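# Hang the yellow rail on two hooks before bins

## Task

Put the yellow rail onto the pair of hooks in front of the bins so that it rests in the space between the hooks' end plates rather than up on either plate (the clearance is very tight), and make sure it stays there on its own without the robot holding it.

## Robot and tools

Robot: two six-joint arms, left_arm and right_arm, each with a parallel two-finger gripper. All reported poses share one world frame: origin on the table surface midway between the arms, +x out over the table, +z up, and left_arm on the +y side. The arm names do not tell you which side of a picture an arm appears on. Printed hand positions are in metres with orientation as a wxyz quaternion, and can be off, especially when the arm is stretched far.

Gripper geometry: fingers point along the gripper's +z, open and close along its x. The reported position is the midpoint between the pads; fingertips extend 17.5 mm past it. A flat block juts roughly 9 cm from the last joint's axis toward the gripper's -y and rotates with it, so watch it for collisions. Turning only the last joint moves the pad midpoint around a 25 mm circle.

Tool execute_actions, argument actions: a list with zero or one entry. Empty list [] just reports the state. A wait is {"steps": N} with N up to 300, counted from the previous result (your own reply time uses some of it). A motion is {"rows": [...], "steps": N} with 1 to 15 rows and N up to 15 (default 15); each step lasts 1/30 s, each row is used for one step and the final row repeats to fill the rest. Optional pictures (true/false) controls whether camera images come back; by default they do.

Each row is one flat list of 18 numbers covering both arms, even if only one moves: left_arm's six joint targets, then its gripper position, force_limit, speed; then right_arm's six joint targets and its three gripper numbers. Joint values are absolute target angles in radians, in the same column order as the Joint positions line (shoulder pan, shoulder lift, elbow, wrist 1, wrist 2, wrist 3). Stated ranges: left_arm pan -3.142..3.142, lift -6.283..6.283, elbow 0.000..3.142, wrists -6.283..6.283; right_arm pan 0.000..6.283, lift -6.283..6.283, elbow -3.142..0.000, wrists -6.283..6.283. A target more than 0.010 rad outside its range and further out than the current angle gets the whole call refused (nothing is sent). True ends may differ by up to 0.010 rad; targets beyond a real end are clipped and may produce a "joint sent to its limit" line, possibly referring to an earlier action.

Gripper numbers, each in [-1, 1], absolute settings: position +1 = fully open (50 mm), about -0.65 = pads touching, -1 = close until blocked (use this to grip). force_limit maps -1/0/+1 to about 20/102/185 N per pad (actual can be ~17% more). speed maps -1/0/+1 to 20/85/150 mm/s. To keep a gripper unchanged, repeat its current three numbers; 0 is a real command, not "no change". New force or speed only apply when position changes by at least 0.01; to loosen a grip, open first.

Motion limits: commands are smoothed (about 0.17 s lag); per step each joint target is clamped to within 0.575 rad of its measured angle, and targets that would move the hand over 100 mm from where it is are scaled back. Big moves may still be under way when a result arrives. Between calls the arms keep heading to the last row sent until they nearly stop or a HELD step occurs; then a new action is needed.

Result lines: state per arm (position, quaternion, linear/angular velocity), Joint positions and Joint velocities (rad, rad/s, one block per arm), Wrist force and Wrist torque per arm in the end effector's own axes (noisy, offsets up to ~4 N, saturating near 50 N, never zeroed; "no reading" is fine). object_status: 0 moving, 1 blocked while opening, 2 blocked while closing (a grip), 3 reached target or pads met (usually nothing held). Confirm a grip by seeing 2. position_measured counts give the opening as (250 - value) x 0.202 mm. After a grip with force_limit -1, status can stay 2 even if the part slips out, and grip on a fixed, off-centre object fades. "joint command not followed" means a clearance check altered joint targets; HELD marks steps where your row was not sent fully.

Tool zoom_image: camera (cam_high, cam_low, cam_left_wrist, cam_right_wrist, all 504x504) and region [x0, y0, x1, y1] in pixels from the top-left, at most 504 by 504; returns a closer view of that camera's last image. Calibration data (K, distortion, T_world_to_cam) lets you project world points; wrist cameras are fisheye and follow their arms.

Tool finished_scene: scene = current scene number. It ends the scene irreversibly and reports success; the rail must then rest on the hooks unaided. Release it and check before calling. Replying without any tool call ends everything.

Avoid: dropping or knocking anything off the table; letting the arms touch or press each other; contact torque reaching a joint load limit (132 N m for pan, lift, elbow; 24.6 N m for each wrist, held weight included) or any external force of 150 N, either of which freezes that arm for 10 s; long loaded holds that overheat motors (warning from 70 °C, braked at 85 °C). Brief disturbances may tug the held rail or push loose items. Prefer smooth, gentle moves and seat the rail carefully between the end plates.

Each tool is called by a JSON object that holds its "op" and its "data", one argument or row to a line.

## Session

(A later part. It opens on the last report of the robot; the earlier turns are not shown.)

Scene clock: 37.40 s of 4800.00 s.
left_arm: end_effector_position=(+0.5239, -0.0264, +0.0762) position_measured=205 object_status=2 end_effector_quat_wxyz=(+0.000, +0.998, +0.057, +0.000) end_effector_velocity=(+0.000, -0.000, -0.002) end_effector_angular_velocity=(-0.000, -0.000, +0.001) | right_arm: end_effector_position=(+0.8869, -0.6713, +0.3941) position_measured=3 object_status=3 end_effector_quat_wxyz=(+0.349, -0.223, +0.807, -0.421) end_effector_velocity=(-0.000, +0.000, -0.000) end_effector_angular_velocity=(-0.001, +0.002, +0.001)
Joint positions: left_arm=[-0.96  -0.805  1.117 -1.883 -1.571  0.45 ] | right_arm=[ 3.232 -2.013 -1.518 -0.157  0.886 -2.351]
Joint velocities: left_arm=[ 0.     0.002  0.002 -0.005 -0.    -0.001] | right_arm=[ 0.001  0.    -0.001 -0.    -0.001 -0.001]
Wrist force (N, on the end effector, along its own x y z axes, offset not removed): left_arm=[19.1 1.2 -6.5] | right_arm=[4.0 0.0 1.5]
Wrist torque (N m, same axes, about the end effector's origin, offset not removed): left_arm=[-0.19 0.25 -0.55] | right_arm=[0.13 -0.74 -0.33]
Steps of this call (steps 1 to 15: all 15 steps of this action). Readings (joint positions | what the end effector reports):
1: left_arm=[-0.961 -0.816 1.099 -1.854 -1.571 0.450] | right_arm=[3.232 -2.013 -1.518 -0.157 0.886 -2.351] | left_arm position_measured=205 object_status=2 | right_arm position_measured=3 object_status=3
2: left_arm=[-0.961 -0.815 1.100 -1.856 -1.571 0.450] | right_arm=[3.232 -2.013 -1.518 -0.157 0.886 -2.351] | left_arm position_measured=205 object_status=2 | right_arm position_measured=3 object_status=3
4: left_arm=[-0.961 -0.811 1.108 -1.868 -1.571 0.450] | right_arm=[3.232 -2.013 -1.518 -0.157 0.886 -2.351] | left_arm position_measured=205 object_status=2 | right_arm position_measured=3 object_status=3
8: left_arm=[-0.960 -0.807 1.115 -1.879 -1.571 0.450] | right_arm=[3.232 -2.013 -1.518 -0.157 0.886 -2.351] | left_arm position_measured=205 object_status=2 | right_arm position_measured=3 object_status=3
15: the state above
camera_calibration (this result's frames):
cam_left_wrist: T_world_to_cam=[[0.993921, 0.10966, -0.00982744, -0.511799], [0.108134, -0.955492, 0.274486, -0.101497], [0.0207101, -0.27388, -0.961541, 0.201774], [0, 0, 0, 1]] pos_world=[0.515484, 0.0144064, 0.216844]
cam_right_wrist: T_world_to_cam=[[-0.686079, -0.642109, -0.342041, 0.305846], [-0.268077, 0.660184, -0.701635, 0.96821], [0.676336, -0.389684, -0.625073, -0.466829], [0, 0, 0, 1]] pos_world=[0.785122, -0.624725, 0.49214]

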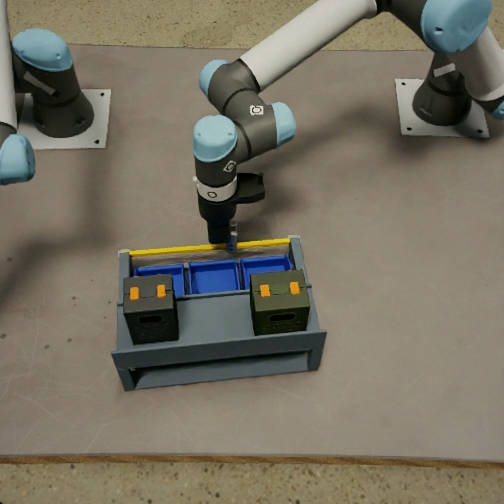

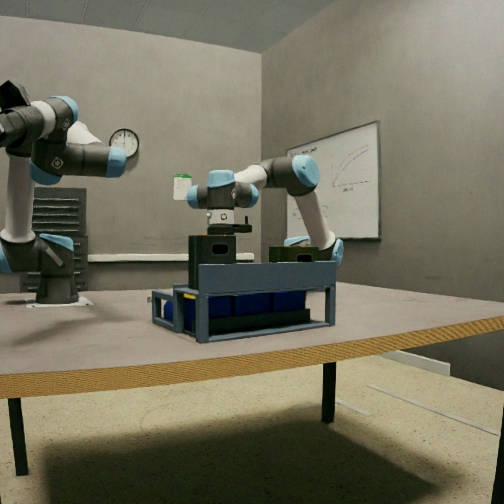

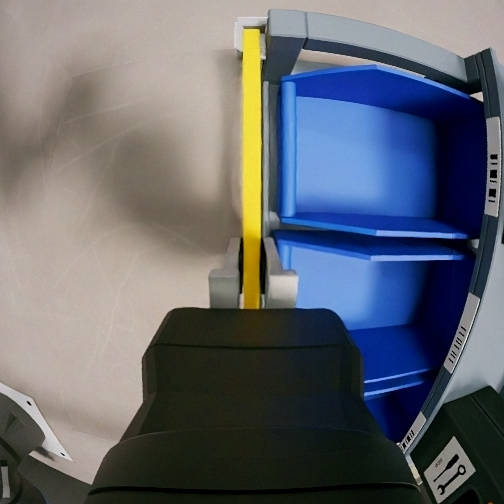

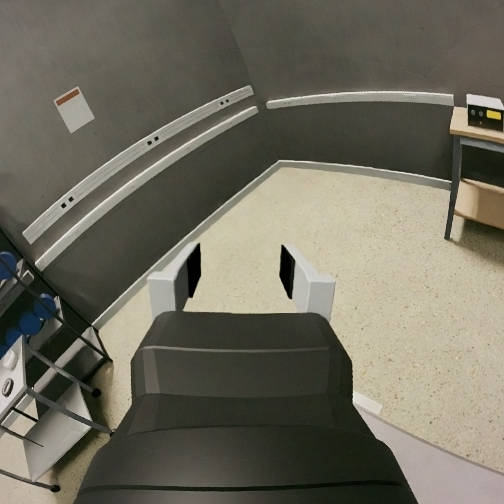

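{"op": "execute_actions", "data": {
  "actions": [
    {"rows":[[-0.9576,-0.8052,1.1171,-1.8829,-1.571,0.442,-1,-0.5,0,3.232,-2.013,-1.518,-0.157,0.886,-2.351,1,0,0]]}
  ],
  "pictures": false
}}

{"op": "execute_actions", "data": {
  "actions": [
    {"rows":[[-0.9576,-0.8052,1.1171,-1.8829,-1.571,0.442,-0.1,-0.5,0,3.232,-2.013,-1.518,-0.157,0.886,-2.351,1,0,0]],"steps":8}
  ],
  "pictures": false
}}

{"op": "execute_actions", "data": {
  "actions": [
    {"rows":[[-0.9576,-0.83,1.071,-1.812,-1.571,0.442,-0.1,-0.5,0,3.232,-2.013,-1.518,-0.157,0.886,-2.351,1,0,0]],"steps":10}
  ],
  "pictures": false
}}

{"op": "execute_actions", "data": {
  "actions": [
    {"rows":[[-1.113,-1.06,1.1,-1.611,-1.571,1.9,1,-0.5,0,3.232,-2.013,-1.518,-0.157,0.886,-2.351,1,0,0]]}
  ],
  "pictures": false
}}

{"op": "execute_actions", "data": {
  "actions": [
    {"steps":12}
  ]
}}

{"op": "zoom_image", "data": {
  "camera": "cam_left_wrist",
  "region": [350,110,430,180]
}}

Scene clock: 45.70 s of 4800.00 s.
left_arm: end_effector_position=(+0.5251, -0.0249, +0.0757) position_measured=205 object_status=2 end_effector_quat_wxyz=(-0.000, +0.998, +0.062, -0.000) end_effector_velocity=(+0.001, +0.000, +0.001) end_effector_angular_velocity=(-0.000, -0.002, +0.002) | right_arm: end_effector_position=(+0.8869, -0.6713, +0.3941) position_measured=3 object_status=3 end_effector_quat_wxyz=(+0.349, -0.223, +0.807, -0.421) end_effector_velocity=(-0.000, +0.001, +0.001) end_effector_angular_velocity=(-0.001, -0.000, +0.001)
Joint positions: left_arm=[-0.958 -0.805  1.117 -1.883 -1.571  0.442] | right_arm=[ 3.232 -2.013 -1.518 -0.157  0.886 -2.351]
Joint velocities: left_arm=[ 0.001 -0.    -0.001  0.     0.002 -0.001] | right_arm=[ 0.001  0.002 -0.001  0.    -0.    -0.001]
Wrist force (N, on the end effector, along its own x y z axes, offset not removed): left_arm=[-0.5 -0.9 5.1] | right_arm=[3.8 0.1 1.9]
Wrist torque (N m, same axes, about the end effector's origin, offset not removed): left_arm=[0.22 0.11 0.06] | right_arm=[0.07 -0.60 -0.24]
Steps of this call (steps 1 to 15: the robot went on to your last target; steps 16 to 90: nothing new was sent; then 4.80 s passed at rest; steps 91 to 105: all 15 steps of this action). Readings (joint positions | what the end effector reports):
91: left_arm=[-0.961 -0.805 1.117 -1.883 -1.571 0.450] | right_arm=[3.232 -2.013 -1.518 -0.157 0.886 -2.351] | left_arm position_measured=205 object_status=2 | right_arm position_measured=3 object_status=3
92: left_arm=[-0.961 -0.805 1.117 -1.883 -1.571 0.450] | right_arm=[3.232 -2.013 -1.518 -0.157 0.886 -2.351] | left_arm position_measured=205 object_status=2 | right_arm position_measured=3 object_status=3
94: left_arm=[-0.960 -0.805 1.117 -1.883 -1.571 0.447] | right_arm=[3.232 -2.013 -1.518 -0.157 0.886 -2.351] | left_arm position_measured=205 object_status=2 | right_arm position_measured=3 object_status=3
98: left_arm=[-0.958 -0.805 1.117 -1.883 -1.571 0.443] | right_arm=[3.232 -2.013 -1.518 -0.157 0.886 -2.351] | left_arm position_measured=205 object_status=2 | right_arm position_measured=3 object_status=3
105: the state above

Scene clock: 45.97 s of 4800.00 s.
left_arm: end_effector_position=(+0.5252, -0.0248, +0.0758) position_measured=167 object_status=0 end_effector_quat_wxyz=(+0.000, +0.998, +0.062, -0.000) end_effector_velocity=(+0.000, -0.000, +0.000) end_effector_angular_velocity=(-0.001, -0.001, +0.000) | right_arm: end_effector_position=(+0.8869, -0.6713, +0.3941) position_measured=3 object_status=3 end_effector_quat_wxyz=(+0.349, -0.223, +0.807, -0.421) end_effector_velocity=(-0.000, -0.001, +0.000) end_effector_angular_velocity=(-0.000, -0.000, -0.002)
Joint positions: left_arm=[-0.958 -0.805  1.117 -1.883 -1.571  0.442] | right_arm=[ 3.232 -2.013 -1.518 -0.157  0.886 -2.351]
Joint velocities: left_arm=[-0.     0.    -0.001 -0.001 -0.    -0.   ] | right_arm=[-0.001 -0.     0.001 -0.    -0.001 -0.   ]
Wrist force (N, on the end effector, along its own x y z axes, offset not removed): left_arm=[1.0 -1.3 3.0] | right_arm=[3.5 -0.3 2.4]
Wrist torque (N m, same axes, about the end effector's origin, offset not removed): left_arm=[-0.04 -0.07 0.07] | right_arm=[0.09 -0.60 -0.29]
Steps of this call (steps 1 to 8: all 8 steps of this action). Readings (joint positions | what the end effector reports):
1: left_arm=[-0.958 -0.805 1.117 -1.883 -1.571 0.442] | right_arm=[3.232 -2.013 -1.518 -0.157 0.886 -2.351] | left_arm position_measured=204 object_status=0 | right_arm position_measured=3 object_status=3
2: left_arm=[-0.958 -0.805 1.117 -1.883 -1.571 0.442] | right_arm=[3.232 -2.013 -1.518 -0.157 0.886 -2.351] | left_arm position_measured=191 object_status=0 | right_arm position_measured=3 object_status=3
4: left_arm=[-0.958 -0.805 1.117 -1.883 -1.571 0.442] | right_arm=[3.232 -2.013 -1.518 -0.157 0.886 -2.351] | left_arm position_measured=167 object_status=0 | right_arm position_measured=3 object_status=3
8: the state above

Scene clock: 46.30 s of 4800.00 s.
left_arm: end_effector_position=(+0.5253, -0.0249, +0.1077) position_measured=167 object_status=3 end_effector_quat_wxyz=(+0.000, +0.998, +0.062, +0.000) end_effector_velocity=(-0.001, +0.001, +0.023) end_effector_angular_velocity=(+0.003, +0.002, +0.000) | right_arm: end_effector_position=(+0.8869, -0.6713, +0.3941) position_measured=3 object_status=3 end_effector_quat_wxyz=(+0.349, -0.223, +0.807, -0.421) end_effector_velocity=(+0.000, -0.000, -0.002) end_effector_angular_velocity=(+0.001, +0.002, -0.001)
Joint positions: left_arm=[-0.958 -0.828  1.074 -1.817 -1.571  0.442] | right_arm=[ 3.232 -2.013 -1.518 -0.157  0.886 -2.351]
Joint velocities: left_arm=[ 0.    -0.017 -0.032  0.052  0.    -0.   ] | right_arm=[-0.001 -0.002 -0.001 -0.     0.     0.001]
Wrist force (N, on the end effector, along its own x y z axes, offset not removed): left_arm=[0.3 0.7 0.8] | right_arm=[3.3 -0.2 2.3]
Wrist torque (N m, same axes, about the end effector's origin, offset not removed): left_arm=[0.22 0.05 0.07] | right_arm=[0.05 -0.58 -0.28]
Steps of this call (steps 1 to 10: all 10 steps of this action). Readings (joint positions | what the end effector reports):
1: left_arm=[-0.958 -0.805 1.117 -1.883 -1.571 0.442] | right_arm=[3.232 -2.013 -1.518 -0.157 0.886 -2.351] | left_arm position_measured=167 object_status=0 | right_arm position_measured=3 object_status=3
2: left_arm=[-0.958 -0.807 1.115 -1.880 -1.571 0.442] | right_arm=[3.232 -2.013 -1.518 -0.157 0.886 -2.351] | left_arm position_measured=167 object_status=0 | right_arm position_measured=3 object_status=3
4: left_arm=[-0.958 -0.817 1.096 -1.852 -1.571 0.442] | right_arm=[3.232 -2.013 -1.518 -0.157 0.886 -2.351] | left_arm position_measured=167 object_status=3 | right_arm position_measured=3 object_status=3
8: left_arm=[-0.958 -0.827 1.077 -1.822 -1.571 0.442] | right_arm=[3.232 -2.013 -1.518 -0.157 0.886 -2.351] | left_arm position_measured=167 object_status=3 | right_arm position_measured=3 object_status=3
10: the state above

Scene clock: 46.80 s of 4800.00 s.
left_arm: end_effector_position=(+0.4303, -0.0477, +0.2407) position_measured=3 object_status=0 end_effector_quat_wxyz=(+0.000, +0.885, -0.465, +0.000) end_effector_velocity=(-0.004, -0.051, +0.044) end_effector_angular_velocity=(+0.002, +0.000, -2.724) | right_arm: end_effector_position=(+0.8869, -0.6713, +0.3941) position_measured=3 object_status=3 end_effector_quat_wxyz=(+0.349, -0.223, +0.807, -0.421) end_effector_velocity=(+0.000, +0.000, +0.001) end_effector_angular_velocity=(+0.000, -0.002, +0.001)
Joint positions: left_arm=[-1.108 -1.052  1.099 -1.618 -1.571  1.385] | right_arm=[ 3.232 -2.013 -1.518 -0.157  0.886 -2.351]
Joint velocities: left_arm=[-0.053 -0.08   0.01   0.073 -0.     2.672] | right_arm=[ 0.     0.001  0.001 -0.     0.001 -0.001]
Wrist force (N, on the end effector, along its own x y z axes, offset not removed): left_arm=[0.0 0.5 1.0] | right_arm=[3.2 0.4 2.8]
Wrist torque (N m, same axes, about the end effector's origin, offset not removed): left_arm=[0.20 0.00 0.10] | right_arm=[0.16 -0.42 -0.22]
Steps of this call (steps 1 to 15: all 15 steps of this action). Readings (joint positions | what the end effector reports):
1: left_arm=[-0.958 -0.829 1.073 -1.816 -1.571 0.442] | right_arm=[3.232 -2.013 -1.518 -0.157 0.886 -2.351] | left_arm position_measured=167 object_status=0 | right_arm position_measured=3 object_status=3
2: left_arm=[-0.960 -0.832 1.074 -1.811 -1.571 0.445] | right_arm=[3.232 -2.013 -1.518 -0.157 0.886 -2.351] | left_arm position_measured=153 object_status=0 | right_arm position_measured=3 object_status=3
4: left_arm=[-0.994 -0.872 1.080 -1.771 -1.571 0.500] | right_arm=[3.232 -2.013 -1.518 -0.157 0.886 -2.351] | left_arm position_measured=125 object_status=0 | right_arm position_measured=3 object_status=3
8: left_arm=[-1.058 -0.974 1.091 -1.686 -1.571 0.765] | right_arm=[3.232 -2.013 -1.518 -0.157 0.886 -2.351] | left_arm position_measured=69 object_status=0 | right_arm position_measured=3 object_status=3
15: the state above

Scene clock: 47.20 s of 4800.00 s.
left_arm: end_effector_position=(+0.4306, -0.0591, +0.2449) position_measured=3 object_status=3 end_effector_quat_wxyz=(+0.000, +0.739, -0.673, +0.000) end_effector_velocity=(-0.000, -0.003, +0.000) end_effector_angular_velocity=(+0.001, +0.000, -0.115) | right_arm: end_effector_position=(+0.8869, -0.6713, +0.3941) position_measured=3 object_status=3 end_effector_quat_wxyz=(+0.349, -0.223, +0.807, -0.421) end_effector_velocity=(+0.000, -0.000, -0.000) end_effector_angular_velocity=(-0.001, +0.001, +0.001)
Joint positions: left_arm=[-1.113 -1.06   1.1   -1.611 -1.571  1.889] | right_arm=[ 3.232 -2.013 -1.518 -0.157  0.886 -2.351]
Joint velocities: left_arm=[-0.001 -0.001  0.001  0.001  0.     0.115] | right_arm=[-0.001 -0.    -0.     0.     0.001 -0.002]
Wrist force (N, on the end effector, along its own x y z axes, offset not removed): left_arm=[0.6 -1.2 1.9] | right_arm=[3.5 0.2 1.1]
Wrist torque (N m, same axes, about the end effector's origin, offset not removed): left_arm=[-0.08 -0.04 0.10] | right_arm=[0.11 -0.57 -0.28]
Steps of this call (steps 1 to 12: the robot went on to your last target). Readings (joint positions | what the end effector reports):
1: left_arm=[-1.109 -1.055 1.099 -1.616 -1.571 1.476] | right_arm=[3.232 -2.013 -1.518 -0.157 0.886 -2.351] | left_arm position_measured=3 object_status=0 | right_arm position_measured=3 object_status=3
2: left_arm=[-1.110 -1.056 1.100 -1.614 -1.571 1.566] | right_arm=[3.232 -2.013 -1.518 -0.157 0.886 -2.351] | left_arm position_measured=3 object_status=0 | right_arm position_measured=3 object_status=3
4: left_arm=[-1.112 -1.058 1.100 -1.613 -1.571 1.721] | right_arm=[3.232 -2.013 -1.518 -0.157 0.886 -2.351] | left_arm position_measured=3 object_status=0 | right_arm position_measured=3 object_status=3
8: left_arm=[-1.113 -1.059 1.100 -1.611 -1.571 1.855] | right_arm=[3.232 -2.013 -1.518 -0.157 0.886 -2.351] | left_arm position_measured=3 object_status=3 | right_arm position_measured=3 object_status=3
12: the state above
camera_calibration (this result's frames):
cam_left_wrist: T_world_to_cam=[[0.0895214, -0.995938, -0.00970611, -0.0897692], [-0.957518, -0.088742, 0.27438, 0.341106], [-0.274126, -0.0152691, -0.961572, 0.499228], [0, 0, 0, 1]] pos_world=[0.471503, -0.0515114, 0.385581]
cam_right_wrist: T_world_to_cam=[[-0.686079, -0.642109, -0.342041, 0.305846], [-0.268077, 0.660184, -0.701635, 0.968209], [0.676336, -0.389684, -0.625073, -0.466829], [0, 0, 0, 1]] pos_world=[0.785122, -0.624725, 0.49214]

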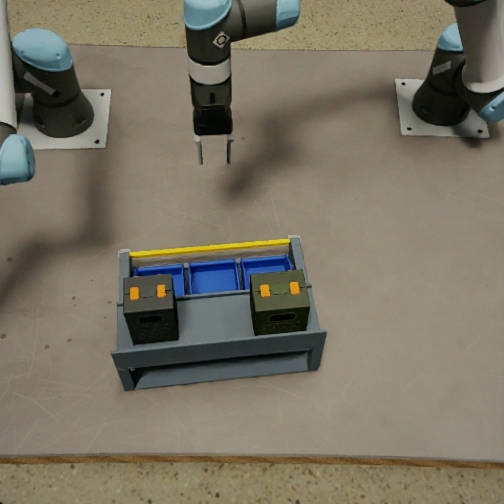

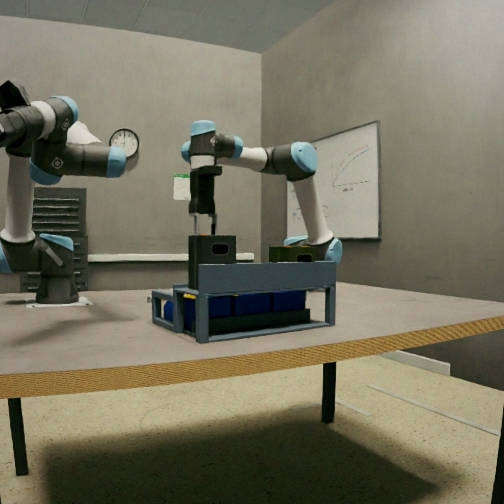

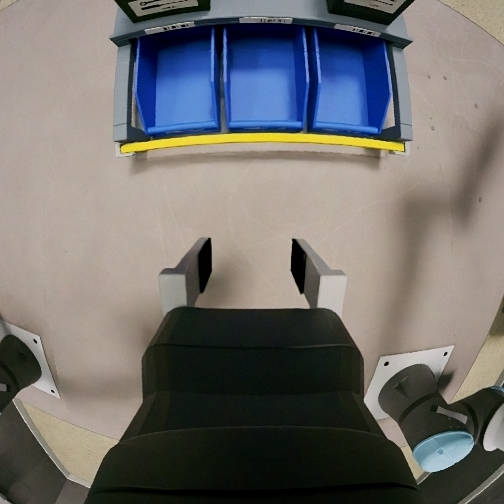

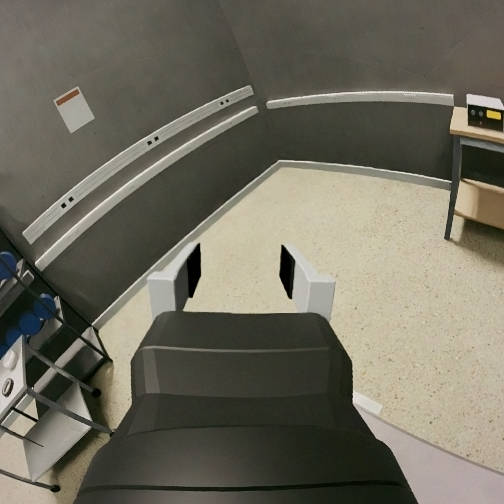

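Region (350, 110, 430, 180) of cam_left_wrist's 504x504 image, scaled by 6.300, with more detail than that image has; it fills the top 441 rows of this view, and the rest is white.

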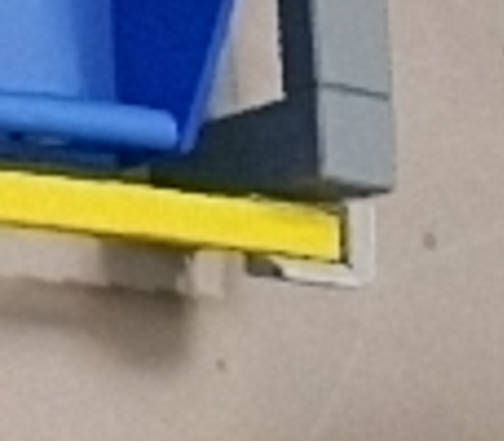

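{"op": "finished_scene", "data": {
  "scene": 2
}}

The scene is finished: the task was done.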